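# Fold a napkin diagonally into a flat triangle

## Task

Bring one corner of the napkin over to the opposite corner so the cloth becomes a low, flat triangle. All three points must be stretched out to full size, the cloth must lie flat out from the fold line, and the corners must line up to within about a thumb's width. The whole napkin must rest on the table without touching either arm's base or its mount. The carried corner can be set down or dropped onto place, but the try fails if the cloth slips out of a gripper while that gripper is moving sideways quickly enough to throw it, even if the other gripper catches it. The fold must stay in shape without the robot holding it. Finish with both arms, hands included, lifted clear and touching nothing for the final second after everything has settled; the scene must settle for the try to count.

## Robot and tools

Robot: two 6-joint arms, left_arm and right_arm, each with a parallel gripper. Scene frame (metres): origin on the table top midway between the arms, +x out over the table, +z up, left_arm on the +y side. The names left/right do not match image sides. The state line gives each gripper's end_effector_position (point between the pads, about 1 cm behind the fingertips) and end_effector_quat_wxyz; printed positions can be off, more at long reach. Fingers point along the gripper's +z and close along its y.

Row layout (every motion call): one flat list of 14 numbers covering both arms, even if only one moves. First left_arm: shoulder, elbow, waist, wrist pitch, wrist yaw, wrist roll, opening; then right_arm in the same order. Use this order only. Joint values are scaled offsets in [-1, 1], not poses: 1.0 equals 1.258 rad shoulder, 1.238 elbow, 1.202 waist, 2.073 wrist pitch, 2.022 wrist yaw and wrist roll. Opening is absolute: +1 fully open, -1 closed. Stated joint ranges (rad): waist -2.618..3.054, shoulder 0..3.142, elbow 0..3.142, wrist pitch -1.571..1.571, wrist yaw -1.571..1.571, wrist roll -2.094..2.094; true ends may differ by 0.036.

execute_actions(actions): a list of actions; each action is a table of up to 15 rows, one row per 1/30 s step, the last row held until 15 steps are done (0.5 s). Offsets in every row are measured from the joint angles at the start of that action (for the first action, the last reported angles), not from the previous row. An action that pushes a joint more than 0.036 rad outward beyond its range is rejected for both arms; a malformed action, or a first action failing this check, rejects the whole call. A joint asked past its real end goes only to the end; "joint sent to its limit" then appears, but its absence proves nothing. An empty list just returns state and images.

move(target, speed, blocking): target is one 14-number row; its offsets are measured from the Joint positions in the last result that showed them. All joints travel together along paths lasting 0.5 to 10 s, so grippers move in curves; paths ignore obstacles and the other arm. speed (rad/s, 0.01 to 2, default 0.5) caps the joint with the longest way to go. Finger openings are sent at the start. The result adds a "move:" line: ending (done, off_target, moving, held, fault), limits=held or limits=none, and each arm's joint farthest from target. Faster moves and targets set deeper past contact hit and press harder. blocking=false returns after 0.5 s while motion continues; call wait or stop before further actions or moves.

wait(seconds 0..10): arms hold their last command; returns early if a running move ends. stop(): brakes a running move (needs stopping room; fingers keep moving). zoom_image(camera, region): region [x0,y0,x1,y1] in pixels of that camera's latest image, at most 504x504; cameras cam_high, cam_low, cam_left_wrist, cam_right_wrist (all 504x504, wrist ones fisheye). finished_scene(scene): ends the scene after the last command has been held; irreversible. A reply with no tool call ends everything.

Result lines: Joint positions and Joint velocities per arm in the joint order above, then pad gap (m; 0.094 open). Joint targets shows what joints are being driven toward and may change on its own. grip_measured uses the command scale; each gripper reads off by up to about 1 mm. To hold cloth, command roughly 0.03 below grip_measured; thin material gets less force. "joint command not followed" means a clearance check altered some joint targets. Torques include drive output in free air and carry offsets and noise.

Motion limits: each step a joint's target stays within a lead of its measured angle (waist 0.202, shoulder 0.258, elbow 0.238, wrist pitch 0.573, wrist yaw and roll 0.522 rad), and targets implying more than 70 mm gripper travel are scaled back, so big offsets need several actions; re-command any unfinished remainder. Zero offsets can let an arm sag: correct toward the wanted angles in the first call of a reply, then send zeros, adding more if a joint still lags. The robot keeps its last command while you think.

Avoid: arms colliding or pressing each other (can end the scene), hard pushes, slams, drops, and releasing the napkin during fast sideways motion. Holding loads heats motors: MOTOR HOT from 75 °C, a 10 s stop at 90 °C, and at 100 °C the arm goes limp and falls (OVER-TEMPERATURE FAULT). Finish with both arms raised off the cloth and table.

Each tool is called after "Emit:" as name(argument=value, ...), one argument or row to a line, values as JSON.

## Session

Emit:
execute_actions(
  actions=[],
)

Scene clock: 0.00 s.
left_arm: end_effector_position=(+0.3538, +0.3678, +0.4057) grip_measured=+1.000 end_effector_quat_wxyz=(+0.705, +0.007, +0.710, +0.001) | right_arm: end_effector_position=(+0.4202, +0.0073, +0.1423) grip_measured=-0.974 end_effector_quat_wxyz=(+0.301, -0.299, +0.900, +0.101)
Joint names: [shoulder, elbow, waist, wrist pitch, wrist yaw, wrist roll]
Joint positions: left_arm=[ 1.036  1.043  0.003 -0.014 -0.004  0.01   0.094] | right_arm=[ 1.787  1.406  0.546 -0.544 -0.036 -0.045  0.001]
Joint velocities: left_arm=[-0.012  0.002 -0.002 -0.051 -0.022 -0.037  0.   ] | right_arm=[-0.002 -0.007  0.017 -0.007 -0.022  0.007  0.   ]
Joint torques (N m, as the arm reports them, + toward a larger angle): no reading
Motor temperatures (°C, as the motors report them): left_arm=[28 26 26 27 27 28] | right_arm=[27 27 30 28 28 27]
Joint targets: left_arm=[1.027 1.057 0.003 -0.003 -0.004 0.008] | right_arm=[1.770 1.420 0.546 -0.534 -0.039 -0.044]

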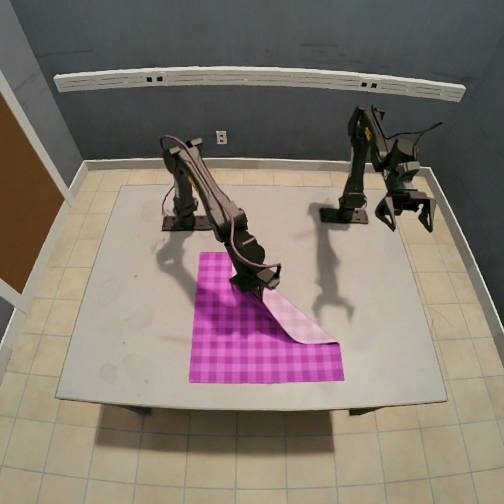

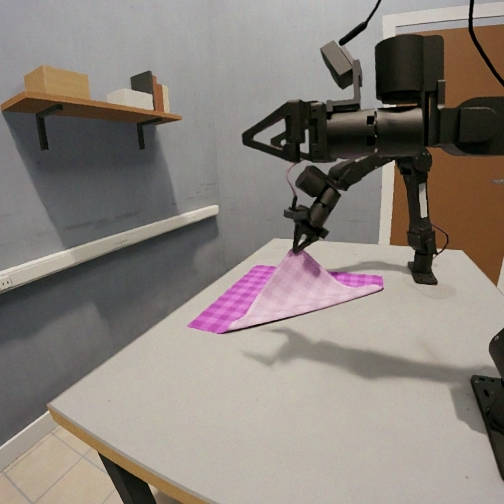

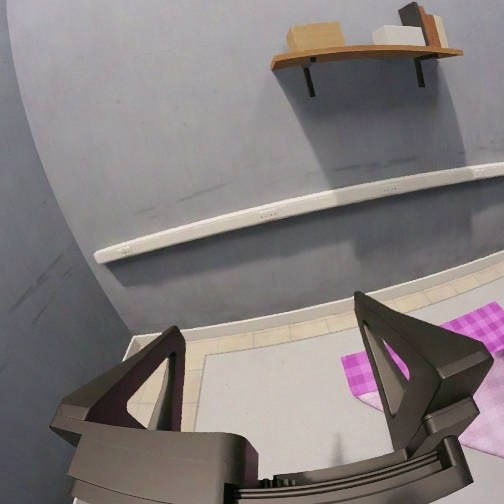

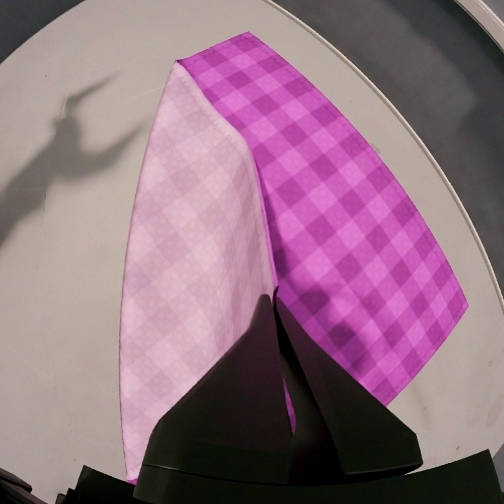

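Emit:
move(
  target=[-0.007,0.011,0,0.005,0,0,1, 0.14,0.15,-0.245,0.048,0,0,-1],
  speed=0.2,
)

Scene clock: 9.03 s.
left_arm: end_effector_position=(+0.3538, +0.3678, +0.4056) grip_measured=+1.000 end_effector_quat_wxyz=(+0.705, +0.007, +0.710, +0.001) | right_arm: end_effector_position=(+0.5305, -0.1025, +0.1274) grip_measured=-0.974 end_effector_quat_wxyz=(+0.331, -0.164, +0.927, +0.058)
Joint names: [shoulder, elbow, waist, wrist pitch, wrist yaw, wrist roll]
Joint positions: left_arm=[ 1.036  1.043  0.003 -0.014 -0.004  0.01   0.094] | right_arm=[ 1.966  1.556  0.254 -0.476 -0.036 -0.045  0.001]
Joint velocities: left_arm=[-0.027  0.007  0.022  0.051 -0.007 -0.022  0.   ] | right_arm=[-0.007  0.012  0.017  0.066  0.007 -0.007  0.   ]
Joint torques (N m, as the arm reports them, + toward a larger angle): left_arm=[-2.86  7.45 -0.02  1.71  0.02  0.01] | right_arm=[-10.76  11.72  -0.18   1.81   0.    -0.02]
Motor temperatures (°C, as the motors report them): left_arm=[28 28 26 30 27 28] | right_arm=[30 29 30 30 28 27]
Joint targets: left_arm=[1.028 1.057 0.003 -0.003 -0.004 0.010] | right_arm=[1.963 1.591 0.252 -0.445 -0.036 -0.045]
move: off_target (right_arm); limits=none; left_arm: farthest joint: the elbow, 0.014 radians from its target (0.014 radians at the start); right_arm: farthest joint: the elbow, 0.036 radians from its target (0.186 radians at the start)

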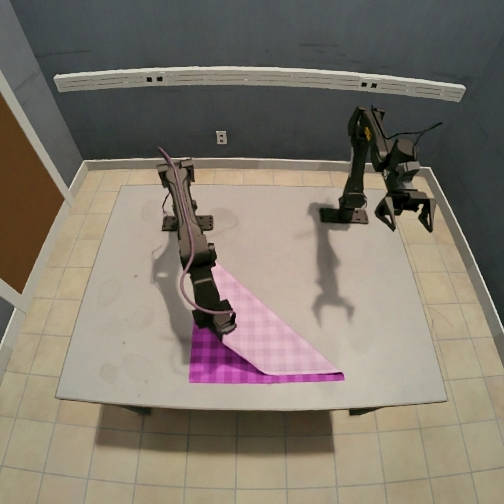

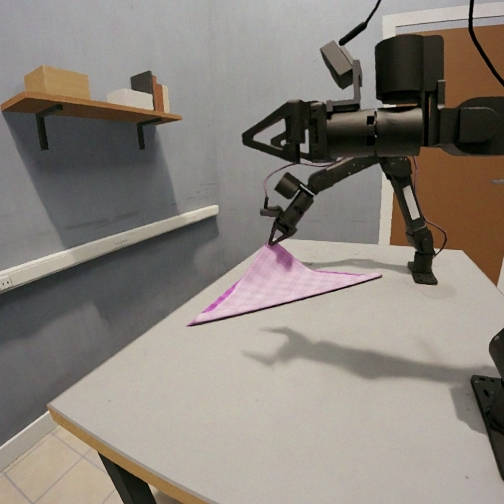

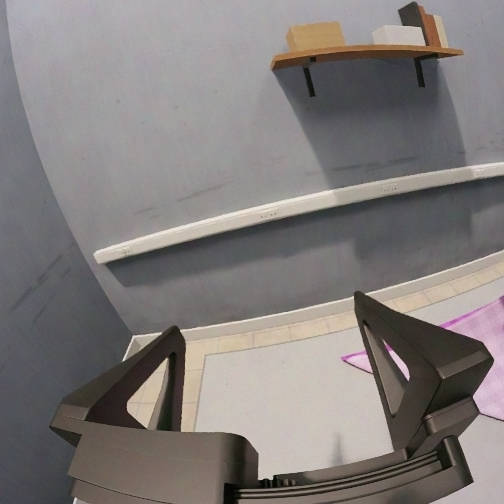

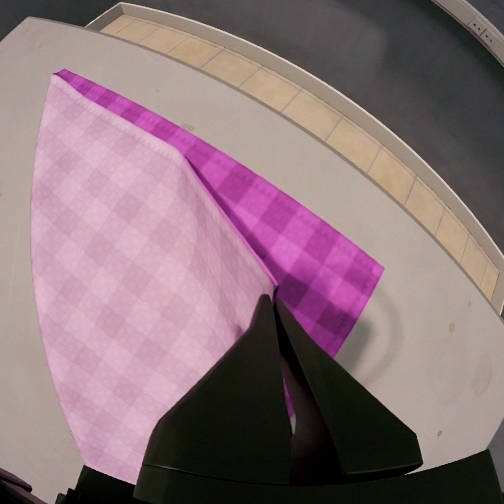

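Emit:
move(
  target=[-0.007,0.011,0,0.005,0,0,1, 0.185,0.066,-0.093,0.123,0,0,-1],
  speed=0.15,
)

Emit:
zoom_image(
  camera="cam_high",
  region=[150, 230, 370, 410],
)

Scene clock: 13.13 s.
left_arm: end_effector_position=(+0.3538, +0.3678, +0.4055) grip_measured=+1.000 end_effector_quat_wxyz=(+0.704, +0.007, +0.710, +0.001) | right_arm: end_effector_position=(+0.5916, -0.1477, +0.0546) grip_measured=-0.974 end_effector_quat_wxyz=(+0.348, -0.114, +0.929, +0.041)
Joint names: [shoulder, elbow, waist, wrist pitch, wrist yaw, wrist roll]
Joint positions: left_arm=[ 1.036  1.043  0.003 -0.014 -0.004  0.01   0.094] | right_arm=[ 2.204  1.602  0.148 -0.252 -0.036 -0.045  0.001]
Joint velocities: left_arm=[ 0.002  0.002  0.007  0.022 -0.037  0.007  0.   ] | right_arm=[-0.012 -0.002  0.007  0.066  0.022  0.066  0.   ]
Joint torques (N m, as the arm reports them, + toward a larger angle): left_arm=[-2.85  7.48 -0.04  1.7  -0.02  0.  ] | right_arm=[-12.79  11.48  -0.54   1.85   0.    -0.02]
Motor temperatures (°C, as the motors report them): left_arm=[28 28 26 30 27 28] | right_arm=[31 30 30 30 28 27]
Joint targets: left_arm=[1.028 1.057 0.003 -0.004 -0.004 0.010] | right_arm=[2.198 1.637 0.142 -0.221 -0.036 -0.045]
move: off_target (right_arm); limits=none; left_arm: farthest joint: the elbow, 0.014 radians from its target (0.014 radians at the start); right_arm: farthest joint: the elbow, 0.036 radians from its target (0.082 radians at the start)

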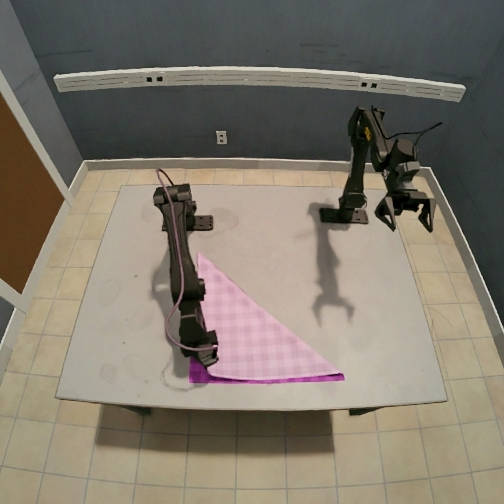

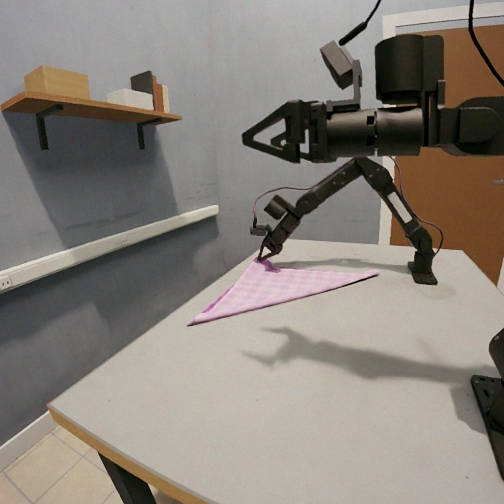

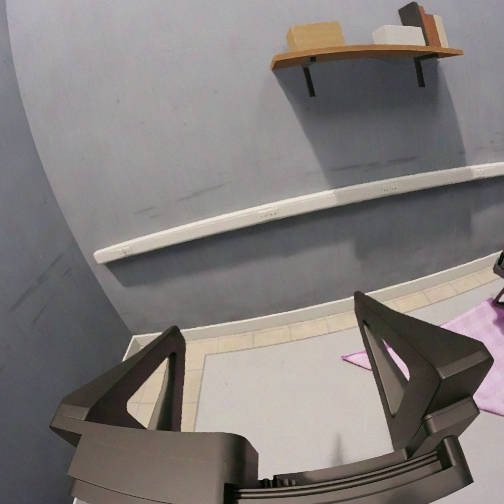

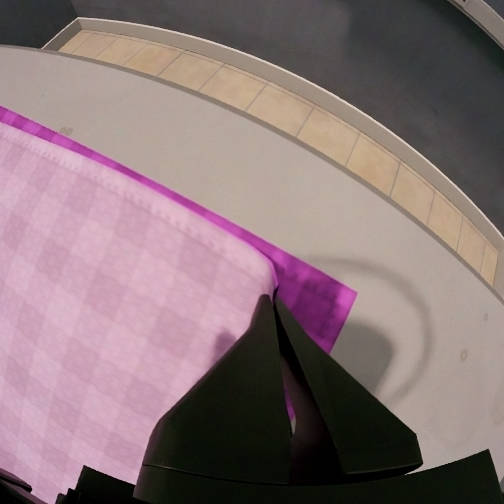

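Region (150, 230, 370, 410) of cam_high's 504x504 image, scaled by 2.291, with more detail than that image has; it fills the top 412 rows of this view, and the rest is white.

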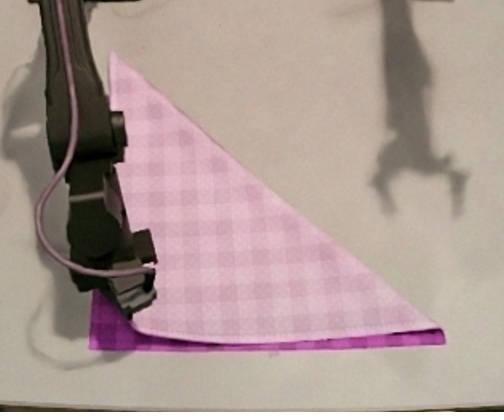

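Emit:
move(
  target=[-0.007,0.011,0,0.005,0,0,1, 0.083,0.145,-0.063,-0.007,0,0,-1],
  speed=0.12,
)

Emit:
zoom_image(
  camera="cam_high",
  region=[150, 230, 370, 410],
)

Emit:
zoom_image(
  camera="cam_low",
  region=[180, 200, 400, 340],
)

Scene clock: 17.60 s.
left_arm: end_effector_position=(+0.3538, +0.3678, +0.4054) grip_measured=+1.000 end_effector_quat_wxyz=(+0.704, +0.007, +0.710, +0.001) | right_arm: end_effector_position=(+0.6289, -0.1832, +0.0510) grip_measured=-0.974 end_effector_quat_wxyz=(+0.364, -0.082, +0.927, +0.030)
Joint names: [shoulder, elbow, waist, wrist pitch, wrist yaw, wrist roll]
Joint positions: left_arm=[ 1.036  1.043  0.003 -0.015 -0.004  0.01   0.094] | right_arm=[ 2.312  1.747  0.079 -0.259 -0.036 -0.045  0.001]
Joint velocities: left_arm=[ 0.007 -0.012  0.002 -0.022  0.007  0.051  0.   ] | right_arm=[ 0.002 -0.012 -0.007  0.022  0.066  0.037  0.   ]
Joint torques (N m, as the arm reports them, + toward a larger angle): left_arm=[-2.86  7.49  0.04  1.7   0.01  0.01] | right_arm=[-13.39  11.51  -0.61   1.48   0.    -0.02]
Motor temperatures (°C, as the motors report them): left_arm=[28 28 26 31 27 28] | right_arm=[32 30 30 31 28 27]
Joint targets: left_arm=[1.028 1.057 0.003 -0.004 -0.004 0.010] | right_arm=[2.309 1.782 0.072 -0.267 -0.036 -0.045]
move: off_target (right_arm); limits=none; left_arm: farthest joint: the elbow, 0.014 radians from its target (0.014 radians at the start); right_arm: farthest joint: the elbow, 0.034 radians from its target (0.180 radians at the start)

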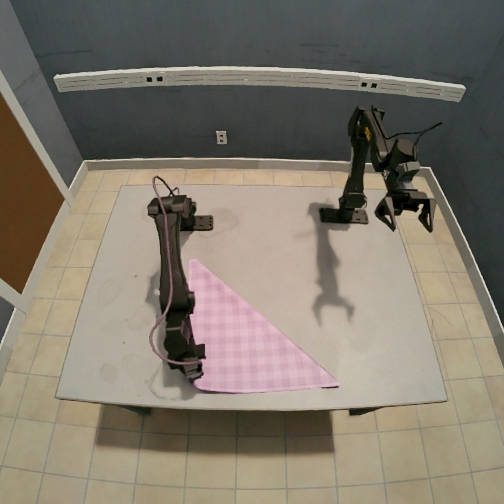

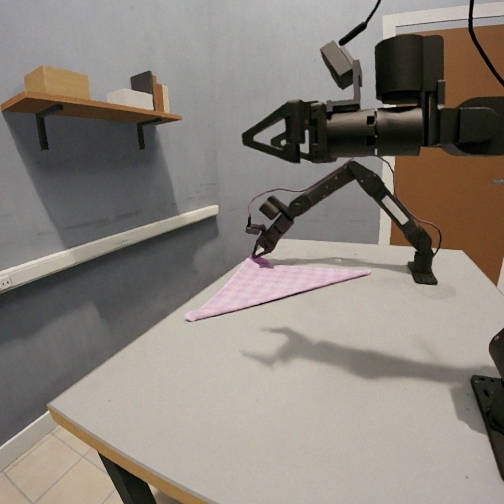

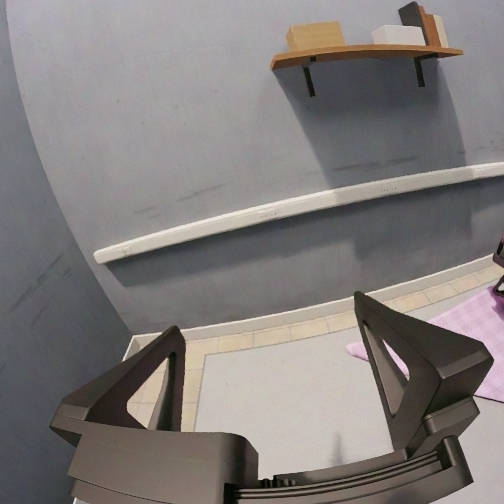

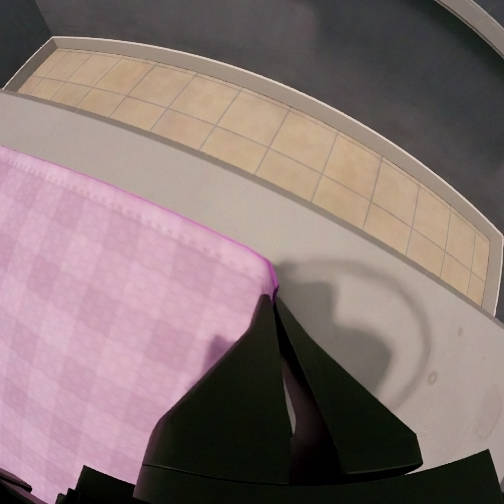

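Region (150, 230, 370, 410) of cam_high's 504x504 image, scaled by 2.291, with more detail than that image has; it fills the top 412 rows of this view, and the rest is white.

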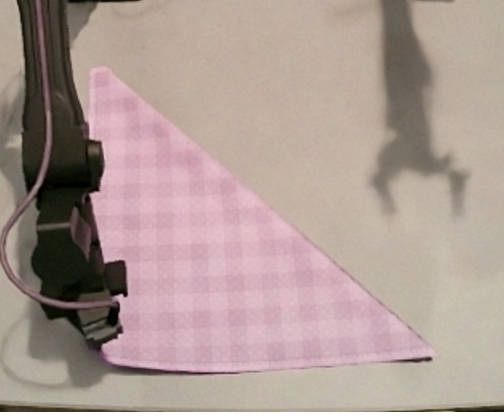

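Region (180, 200, 400, 340) of cam_low's 504x504 image, scaled by 2.291, with more detail than that image has; it fills the top 321 rows of this view, and the rest is white.

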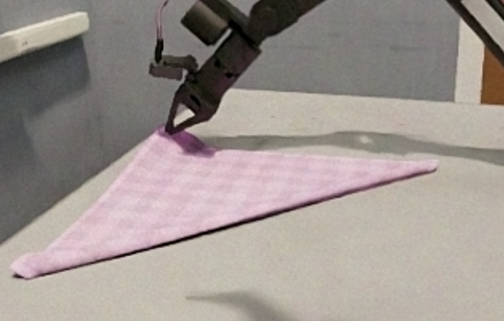

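Emit:
move(
  target=[-0.007,0.011,0,0.005,0,0,1, -0.075,-0.073,0.048,0,0,0,-1],
  speed=0.08,
)

Emit:
zoom_image(
  camera="cam_high",
  region=[150, 230, 370, 410],
)

Emit:
zoom_image(
  camera="cam_low",
  region=[180, 200, 400, 340],
)

Scene clock: 20.67 s.
left_arm: end_effector_position=(+0.3538, +0.3678, +0.4053) grip_measured=+1.000 end_effector_quat_wxyz=(+0.704, +0.007, +0.710, +0.001) | right_arm: end_effector_position=(+0.6056, -0.1558, +0.0496) grip_measured=-0.974 end_effector_quat_wxyz=(+0.351, -0.106, +0.930, +0.038)
Joint names: [shoulder, elbow, waist, wrist pitch, wrist yaw, wrist roll]
Joint positions: left_arm=[ 1.036  1.043  0.003 -0.015 -0.004  0.01   0.094] | right_arm=[ 2.255  1.663  0.13  -0.259 -0.036 -0.045  0.001]
Joint velocities: left_arm=[ 0.007  0.002  0.017  0.022 -0.037 -0.037  0.   ] | right_arm=[-0.012 -0.002  0.007 -0.022 -0.007 -0.051 -0.   ]
Joint torques (N m, as the arm reports them, + toward a larger angle): left_arm=[-2.86  7.52  0.01  1.67  0.    0.02] | right_arm=[-15.56   7.91   0.66   1.52   0.    -0.02]
Motor temperatures (°C, as the motors report them): left_arm=[28 29 26 31 27 28] | right_arm=[34 30 30 31 28 27]
Joint targets: left_arm=[1.028 1.057 0.003 -0.004 -0.004 0.010] | right_arm=[2.217 1.657 0.136 -0.259 -0.036 -0.045]
move: off_target (right_arm); limits=none; left_arm: farthest joint: the elbow, 0.014 radians from its target (0.014 radians at the start); right_arm: farthest joint: the shoulder, 0.037 radians from its target (0.094 radians at the start)

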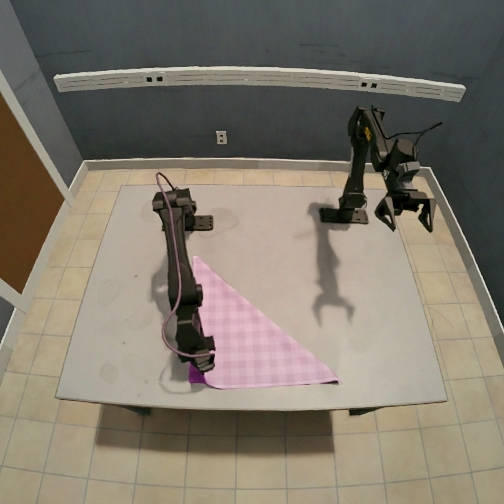

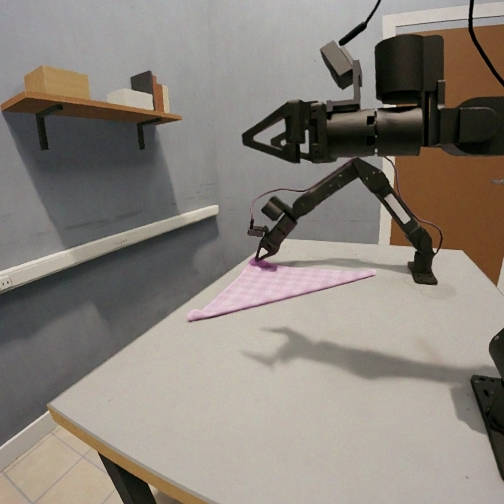

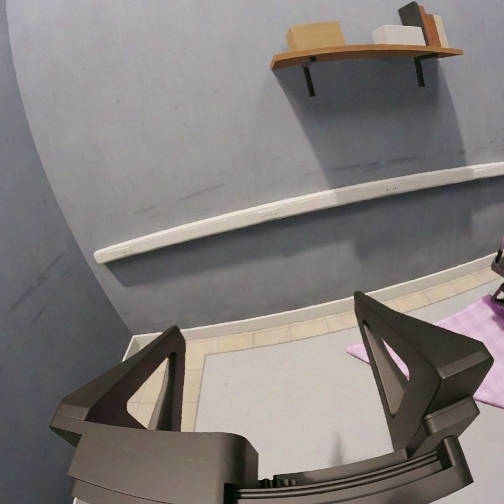

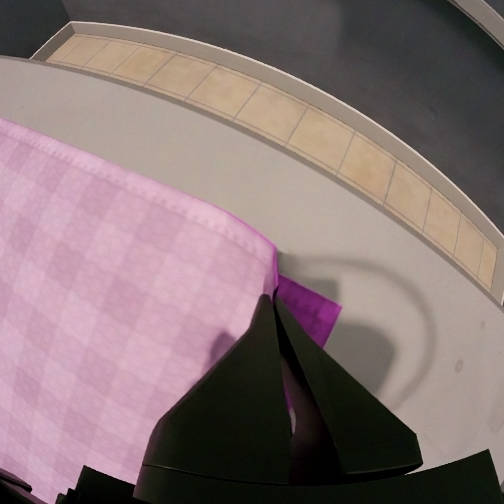

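Region (150, 230, 370, 410) of cam_high's 504x504 image, scaled by 2.291, with more detail than that image has; it fills the top 412 rows of this view, and the rest is white.

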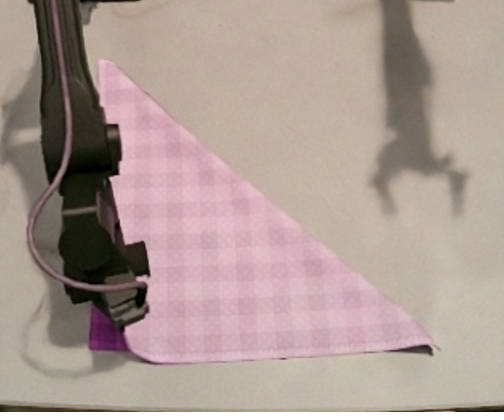

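Region (180, 200, 400, 340) of cam_low's 504x504 image, scaled by 2.291, with more detail than that image has; it fills the top 321 rows of this view, and the rest is white.

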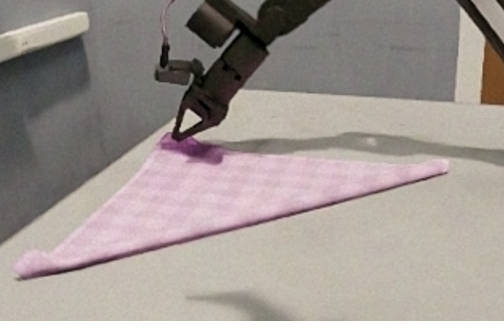

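Emit:
move(
  target=[-0.007,0.011,0,0.005,0,0,1, -0.057,-0.045,0.022,0,0,0,-1],
  speed=0.08,
)

Emit:
zoom_image(
  camera="cam_high",
  region=[150, 230, 370, 410],
)

Emit:
zoom_image(
  camera="cam_low",
  region=[180, 200, 400, 340],
)

Scene clock: 22.93 s.
left_arm: end_effector_position=(+0.3538, +0.3678, +0.4053) grip_measured=+1.000 end_effector_quat_wxyz=(+0.704, +0.007, +0.710, +0.001) | right_arm: end_effector_position=(+0.5929, -0.1470, +0.0508) grip_measured=-0.974 end_effector_quat_wxyz=(+0.345, -0.115, +0.931, +0.041)
Joint names: [shoulder, elbow, waist, wrist pitch, wrist yaw, wrist roll]
Joint positions: left_arm=[ 1.036  1.043  0.003 -0.015 -0.004  0.01   0.094] | right_arm=[ 2.218  1.615  0.149 -0.259 -0.036 -0.045  0.001]
Joint velocities: left_arm=[-0.022 -0.012  0.007 -0.066 -0.007 -0.022  0.   ] | right_arm=[-0.002  0.012 -0.012 -0.081 -0.037 -0.081  0.001]
Joint torques (N m, as the arm reports them, + toward a larger angle): left_arm=[-2.85  7.42  0.02  1.7   0.    0.02] | right_arm=[-15.01   7.79   0.76   1.5    0.    -0.02]
Motor temperatures (°C, as the motors report them): left_arm=[28 29 26 32 27 28] | right_arm=[35 30 30 31 28 27]
Joint targets: left_arm=[1.028 1.057 0.003 -0.004 -0.004 0.010] | right_arm=[2.184 1.607 0.156 -0.259 -0.036 -0.045]
move: off_target (right_arm); limits=none; left_arm: farthest joint: the elbow, 0.014 radians from its target (0.014 radians at the start); right_arm: farthest joint: the shoulder, 0.035 radians from its target (0.072 radians at the start)

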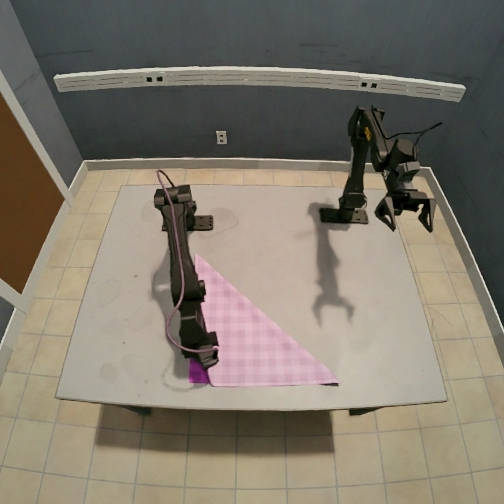

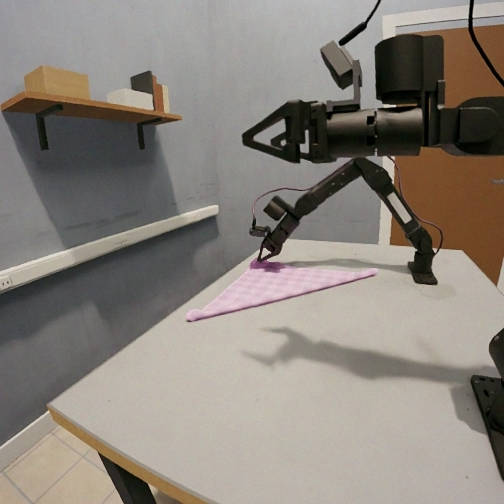

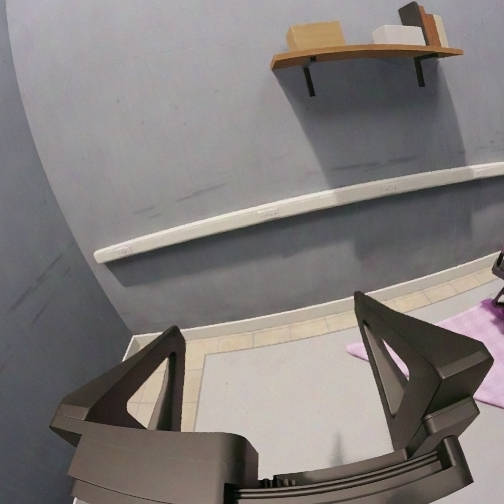

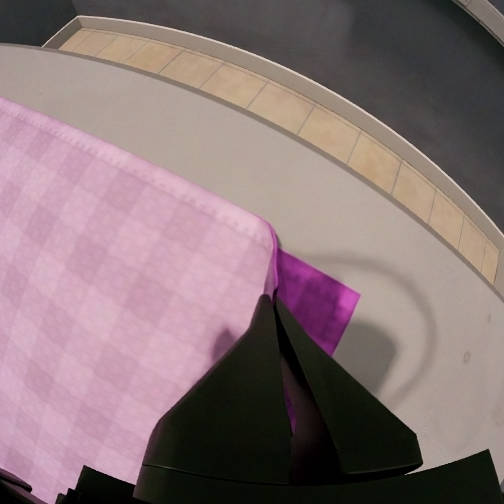

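Region (150, 230, 370, 410) of cam_high's 504x504 image, scaled by 2.291, with more detail than that image has; it fills the top 412 rows of this view, and the rest is white.

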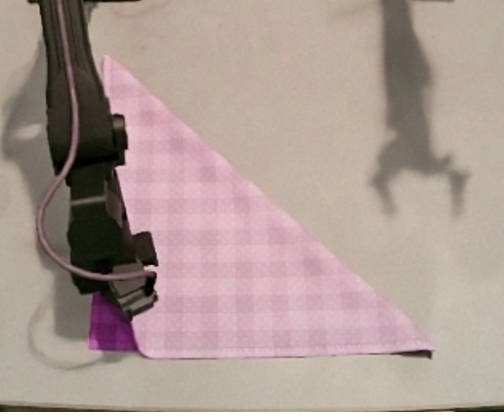

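Region (180, 200, 400, 340) of cam_low's 504x504 image, scaled by 2.291, with more detail than that image has; it fills the top 321 rows of this view, and the rest is white.

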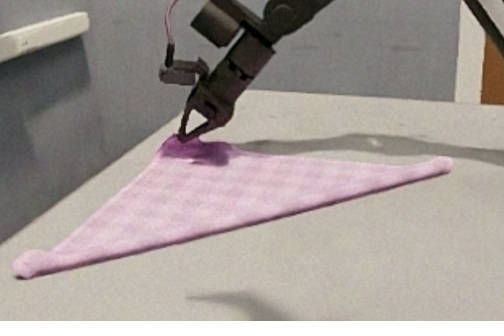

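Emit:
move(
  target=[-0.007,0.011,0,0.005,0,0,1, -0.26,-0.08,0.14,-0.115,0,0,-1],
  speed=0.15,
)

Emit:
zoom_image(
  camera="cam_high",
  region=[150, 230, 370, 410],
)

Emit:
zoom_image(
  camera="cam_low",
  region=[180, 200, 400, 340],
)

Scene clock: 27.13 s.
left_arm: end_effector_position=(+0.3538, +0.3678, +0.4052) grip_measured=+1.000 end_effector_quat_wxyz=(+0.704, +0.007, +0.710, +0.001) | right_arm: end_effector_position=(+0.5106, -0.0778, +0.1329) grip_measured=-0.974 end_effector_quat_wxyz=(+0.328, -0.191, +0.923, +0.067)
Joint names: [shoulder, elbow, waist, wrist pitch, wrist yaw, wrist roll]
Joint positions: left_arm=[ 1.036  1.043  0.003 -0.015 -0.004  0.01   0.094] | right_arm=[ 1.924  1.522  0.311 -0.488 -0.036 -0.045  0.001]
Joint velocities: left_arm=[ 0.007  0.007  0.002 -0.007 -0.037  0.007  0.   ] | right_arm=[-0.002  0.007 -0.002 -0.11  -0.051 -0.022 -0.   ]
Joint torques (N m, as the arm reports them, + toward a larger angle): left_arm=[-2.83  7.44  0.03  1.7   0.03  0.  ] | right_arm=[-12.65   8.17   0.61   1.38   0.    -0.02]
Motor temperatures (°C, as the motors report them): left_arm=[28 29 26 32 27 28] | right_arm=[36 30 30 31 28 27]
Joint targets: left_arm=[1.028 1.057 0.003 -0.005 -0.004 0.010] | right_arm=[1.891 1.516 0.317 -0.497 -0.036 -0.045]
move: off_target (right_arm); limits=none; left_arm: farthest joint: the elbow, 0.014 radians from its target (0.014 radians at the start); right_arm: farthest joint: the shoulder, 0.033 radians from its target (0.328 radians at the start)

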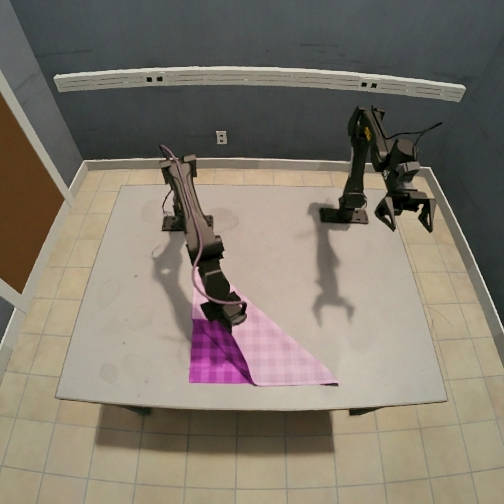

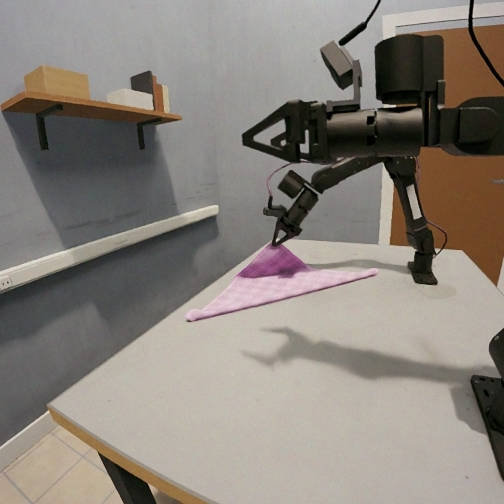

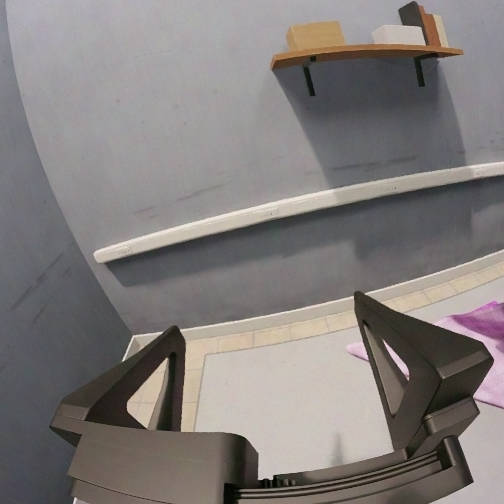

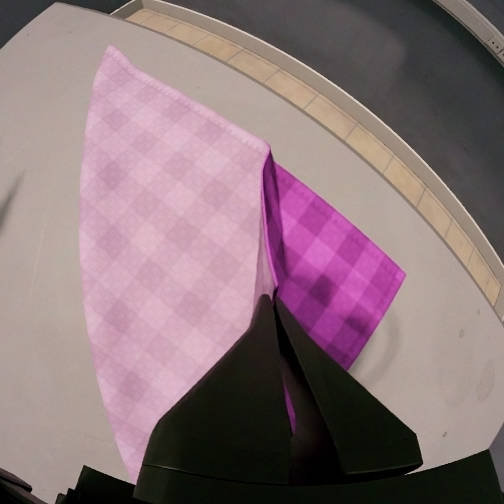

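Region (150, 230, 370, 410) of cam_high's 504x504 image, scaled by 2.291, with more detail than that image has; it fills the top 412 rows of this view, and the rest is white.

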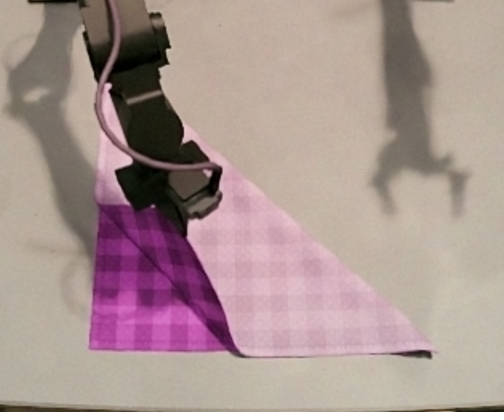

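Region (180, 200, 400, 340) of cam_low's 504x504 image, scaled by 2.291, with more detail than that image has; it fills the top 321 rows of this view, and the rest is white.

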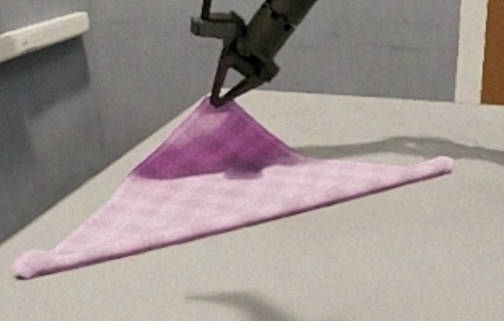

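Emit:
move(
  target=[-0.007,0.011,0,0.005,0,0,1, -0.129,0.128,0.574,-0.131,0,0,-1],
  speed=0.25,
)

Emit:
zoom_image(
  camera="cam_high",
  region=[150, 230, 370, 410],
)

Scene clock: 32.90 s.
left_arm: end_effector_position=(+0.3538, +0.3678, +0.4050) grip_measured=+1.000 end_effector_quat_wxyz=(+0.704, +0.007, +0.710, +0.001) | right_arm: end_effector_position=(+0.2677, +0.1587, +0.2044) grip_measured=-0.974 end_effector_quat_wxyz=(+0.281, -0.491, +0.807, +0.170)
Joint names: [shoulder, elbow, waist, wrist pitch, wrist yaw, wrist roll]
Joint positions: left_arm=[ 1.036  1.043  0.003 -0.016 -0.004  0.01   0.094] | right_arm=[ 1.795  1.647  0.999 -0.754 -0.034 -0.045  0.001]
Joint velocities: left_arm=[-0.002 -0.022 -0.002 -0.022  0.022 -0.037  0.   ] | right_arm=[-0.002 -0.002  0.007  0.007  0.007  0.037  0.001]
Joint torques (N m, as the arm reports them, + toward a larger angle): left_arm=[-2.85  7.45  0.01  1.69  0.01  0.  ] | right_arm=[-11.56  11.62   0.14   1.37  -0.02  -0.02]
Motor temperatures (°C, as the motors report them): left_arm=[28 29 26 32 27 28] | right_arm=[36 31 30 31 28 27]
Joint targets: left_arm=[1.028 1.057 0.003 -0.005 -0.004 0.010] | right_arm=[1.761 1.681 1.001 -0.760 -0.035 -0.045]
move: off_target (right_arm); limits=none; left_arm: farthest joint: the elbow, 0.014 radians from its target (0.014 radians at the start); right_arm: farthest joint: the elbow, 0.034 radians from its target (0.158 radians at the start)

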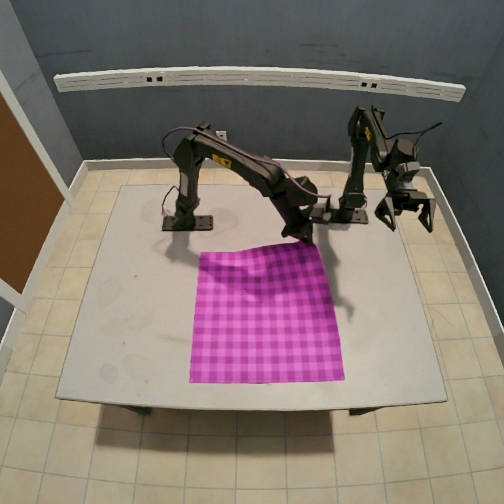

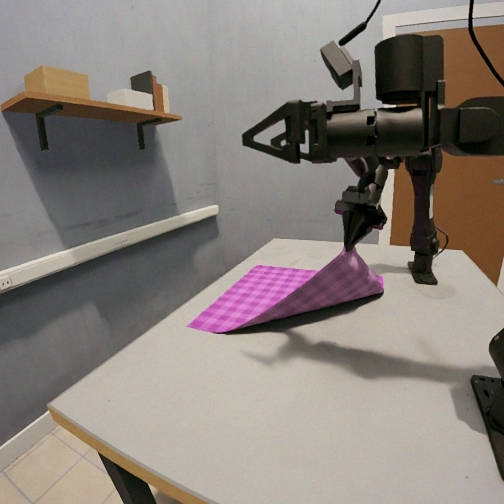

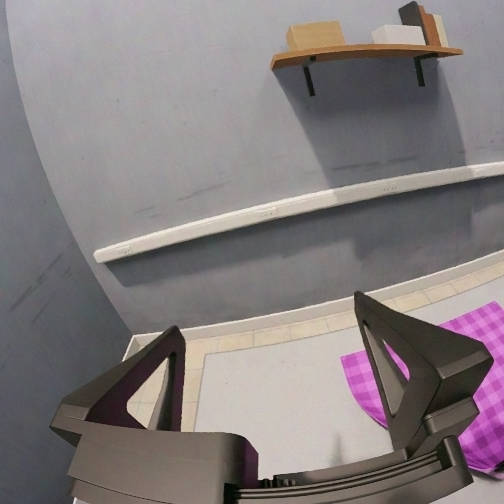

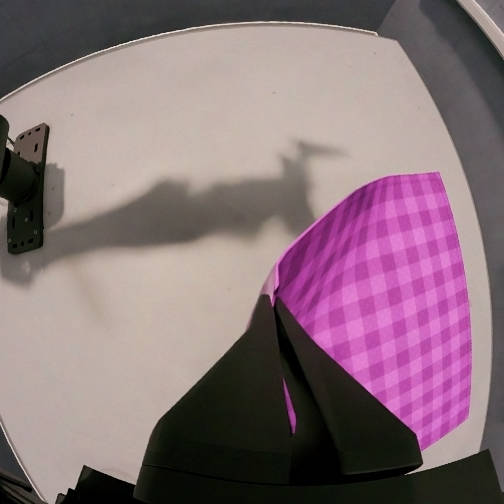

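Region (150, 230, 370, 410) of cam_high's 504x504 image, scaled by 2.291, with more detail than that image has; it fills the top 412 rows of this view, and the rest is white.

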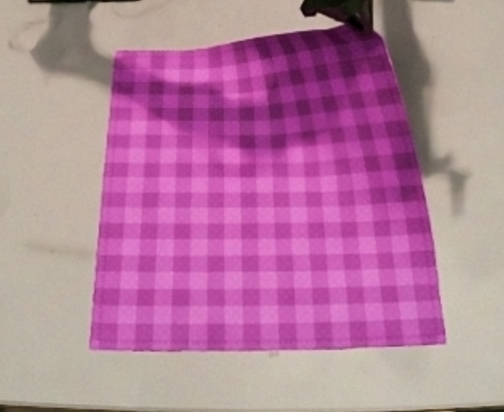

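Emit:
move(
  target=[-0.007,0.011,0,0.005,0,0,1, 0.134,-0.078,-0.608,0.149,0,0,-1],
  speed=0.25,
)

Emit:
zoom_image(
  camera="cam_high",
  region=[150, 230, 370, 410],
)

Scene clock: 37.80 s.
left_arm: end_effector_position=(+0.3538, +0.3678, +0.4048) grip_measured=+1.000 end_effector_quat_wxyz=(+0.703, +0.007, +0.711, +0.001) | right_arm: end_effector_position=(+0.5277, -0.0958, +0.1257) grip_measured=-0.974 end_effector_quat_wxyz=(+0.329, -0.171, +0.927, +0.059)
Joint names: [shoulder, elbow, waist, wrist pitch, wrist yaw, wrist roll]
Joint positions: left_arm=[ 1.036  1.043  0.003 -0.017 -0.004  0.01   0.094] | right_arm=[ 1.967  1.553  0.268 -0.476 -0.033 -0.045  0.001]
Joint velocities: left_arm=[-0.002 -0.007 -0.002 -0.081  0.022 -0.007  0.   ] | right_arm=[-0.017  0.002 -0.017 -0.007 -0.081 -0.022 -0.   ]
Joint torques (N m, as the arm reports them, + toward a larger angle): left_arm=[-2.8   7.49 -0.05  1.69  0.02 -0.01] | right_arm=[-10.85   8.4    0.04   1.81  -0.01  -0.02]
Motor temperatures (°C, as the motors report them): left_arm=[28 29 26 33 27 28] | right_arm=[36 31 30 32 28 27]
Joint targets: left_arm=[1.028 1.057 0.003 -0.006 -0.004 0.010] | right_arm=[1.963 1.550 0.268 -0.445 -0.034 -0.045]
move: off_target (right_arm); limits=none; left_arm: farthest joint: the elbow, 0.014 radians from its target (0.014 radians at the start); right_arm: farthest joint: the wrist pitch, 0.031 radians from its target (0.309 radians at the start)

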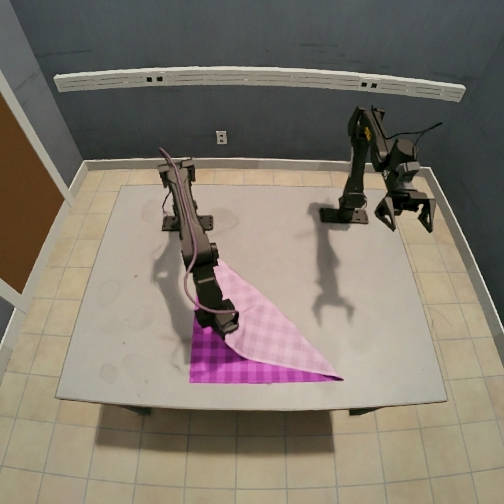

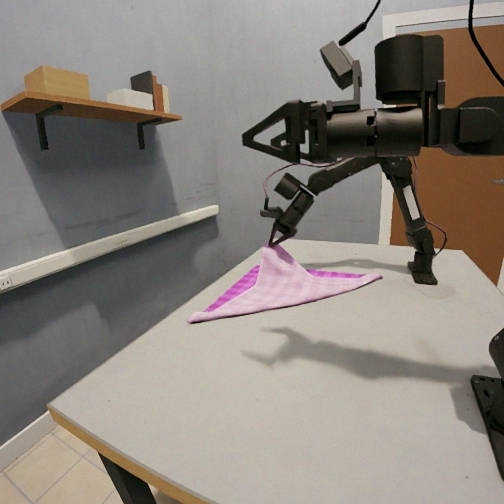

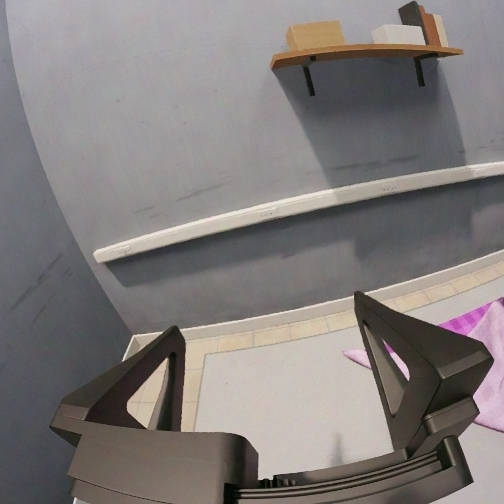

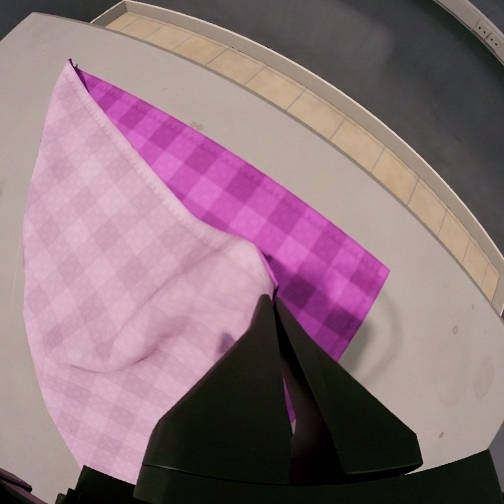

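Region (150, 230, 370, 410) of cam_high's 504x504 image, scaled by 2.291, with more detail than that image has; it fills the top 412 rows of this view, and the rest is white.

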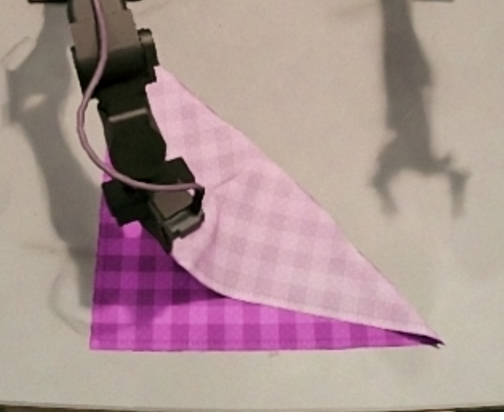

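Emit:
move(
  target=[-0.007,0.011,0,0.005,0,0,1, 0.201,0.09,-0.105,0.123,0,0,-1],
  speed=0.15,
)

Emit:
zoom_image(
  camera="cam_high",
  region=[150, 230, 370, 410],
)

Emit:
zoom_image(
  camera="cam_low",
  region=[180, 200, 400, 340],
)

Scene clock: 43.87 s.
left_arm: end_effector_position=(+0.3538, +0.3678, +0.4047) grip_measured=+1.000 end_effector_quat_wxyz=(+0.703, +0.007, +0.711, +0.001) | right_arm: end_effector_position=(+0.5978, -0.1472, +0.0536) grip_measured=-0.974 end_effector_quat_wxyz=(+0.351, -0.114, +0.928, +0.040)
Joint names: [shoulder, elbow, waist, wrist pitch, wrist yaw, wrist roll]
Joint positions: left_arm=[ 1.036  1.043  0.003 -0.017 -0.004  0.01   0.094] | right_arm=[ 2.226  1.629  0.147 -0.253 -0.033 -0.045  0.001]
Joint velocities: left_arm=[-0.012 -0.002 -0.022 -0.022 -0.11   0.007  0.   ] | right_arm=[-0.017 -0.007 -0.012  0.022 -0.037 -0.051  0.   ]
Joint torques (N m, as the arm reports them, + toward a larger angle): left_arm=[-2.83  7.51 -0.03  1.69  0.01  0.  ] | right_arm=[-12.98  11.5   -0.51   1.87   0.    -0.02]
Motor temperatures (°C, as the motors report them): left_arm=[28 30 26 33 27 28] | right_arm=[36 31 30 32 28 27]
Joint targets: left_arm=[1.028 1.057 0.003 -0.007 -0.004 0.010] | right_arm=[2.219 1.665 0.142 -0.221 -0.033 -0.045]
move: off_target (right_arm); limits=none; left_arm: farthest joint: the elbow, 0.014 radians from its target (0.014 radians at the start); right_arm: farthest joint: the elbow, 0.035 radians from its target (0.111 radians at the start)

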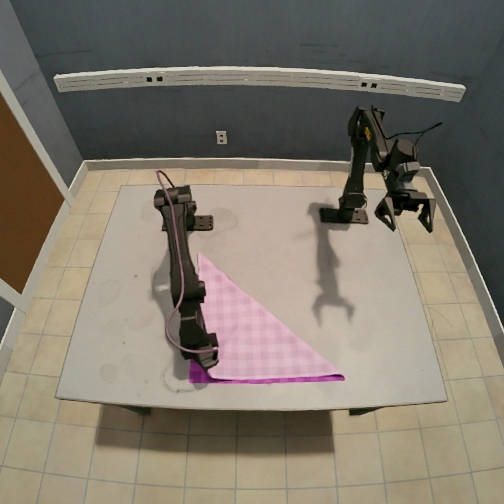

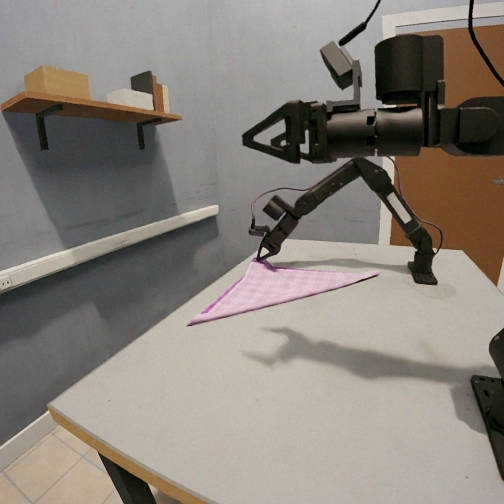

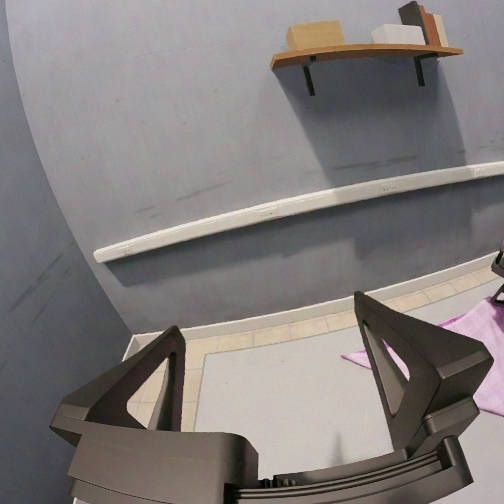

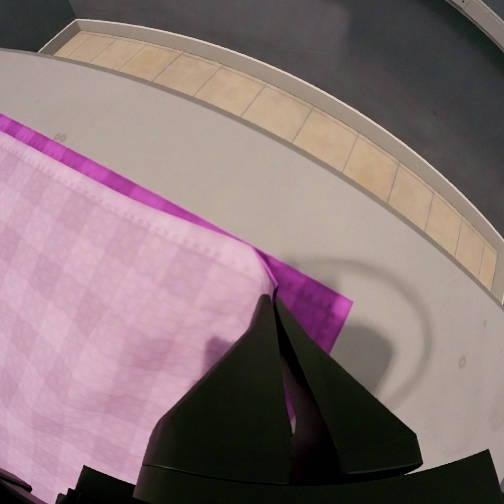

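Region (150, 230, 370, 410) of cam_high's 504x504 image, scaled by 2.291, with more detail than that image has; it fills the top 412 rows of this view, and the rest is white.

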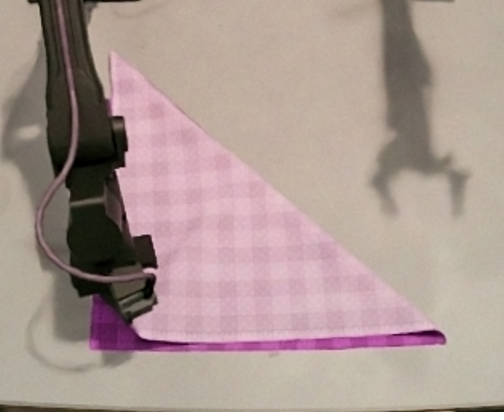

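Region (180, 200, 400, 340) of cam_low's 504x504 image, scaled by 2.291, with more detail than that image has; it fills the top 321 rows of this view, and the rest is white.

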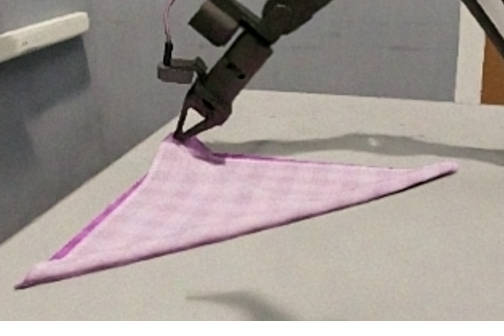

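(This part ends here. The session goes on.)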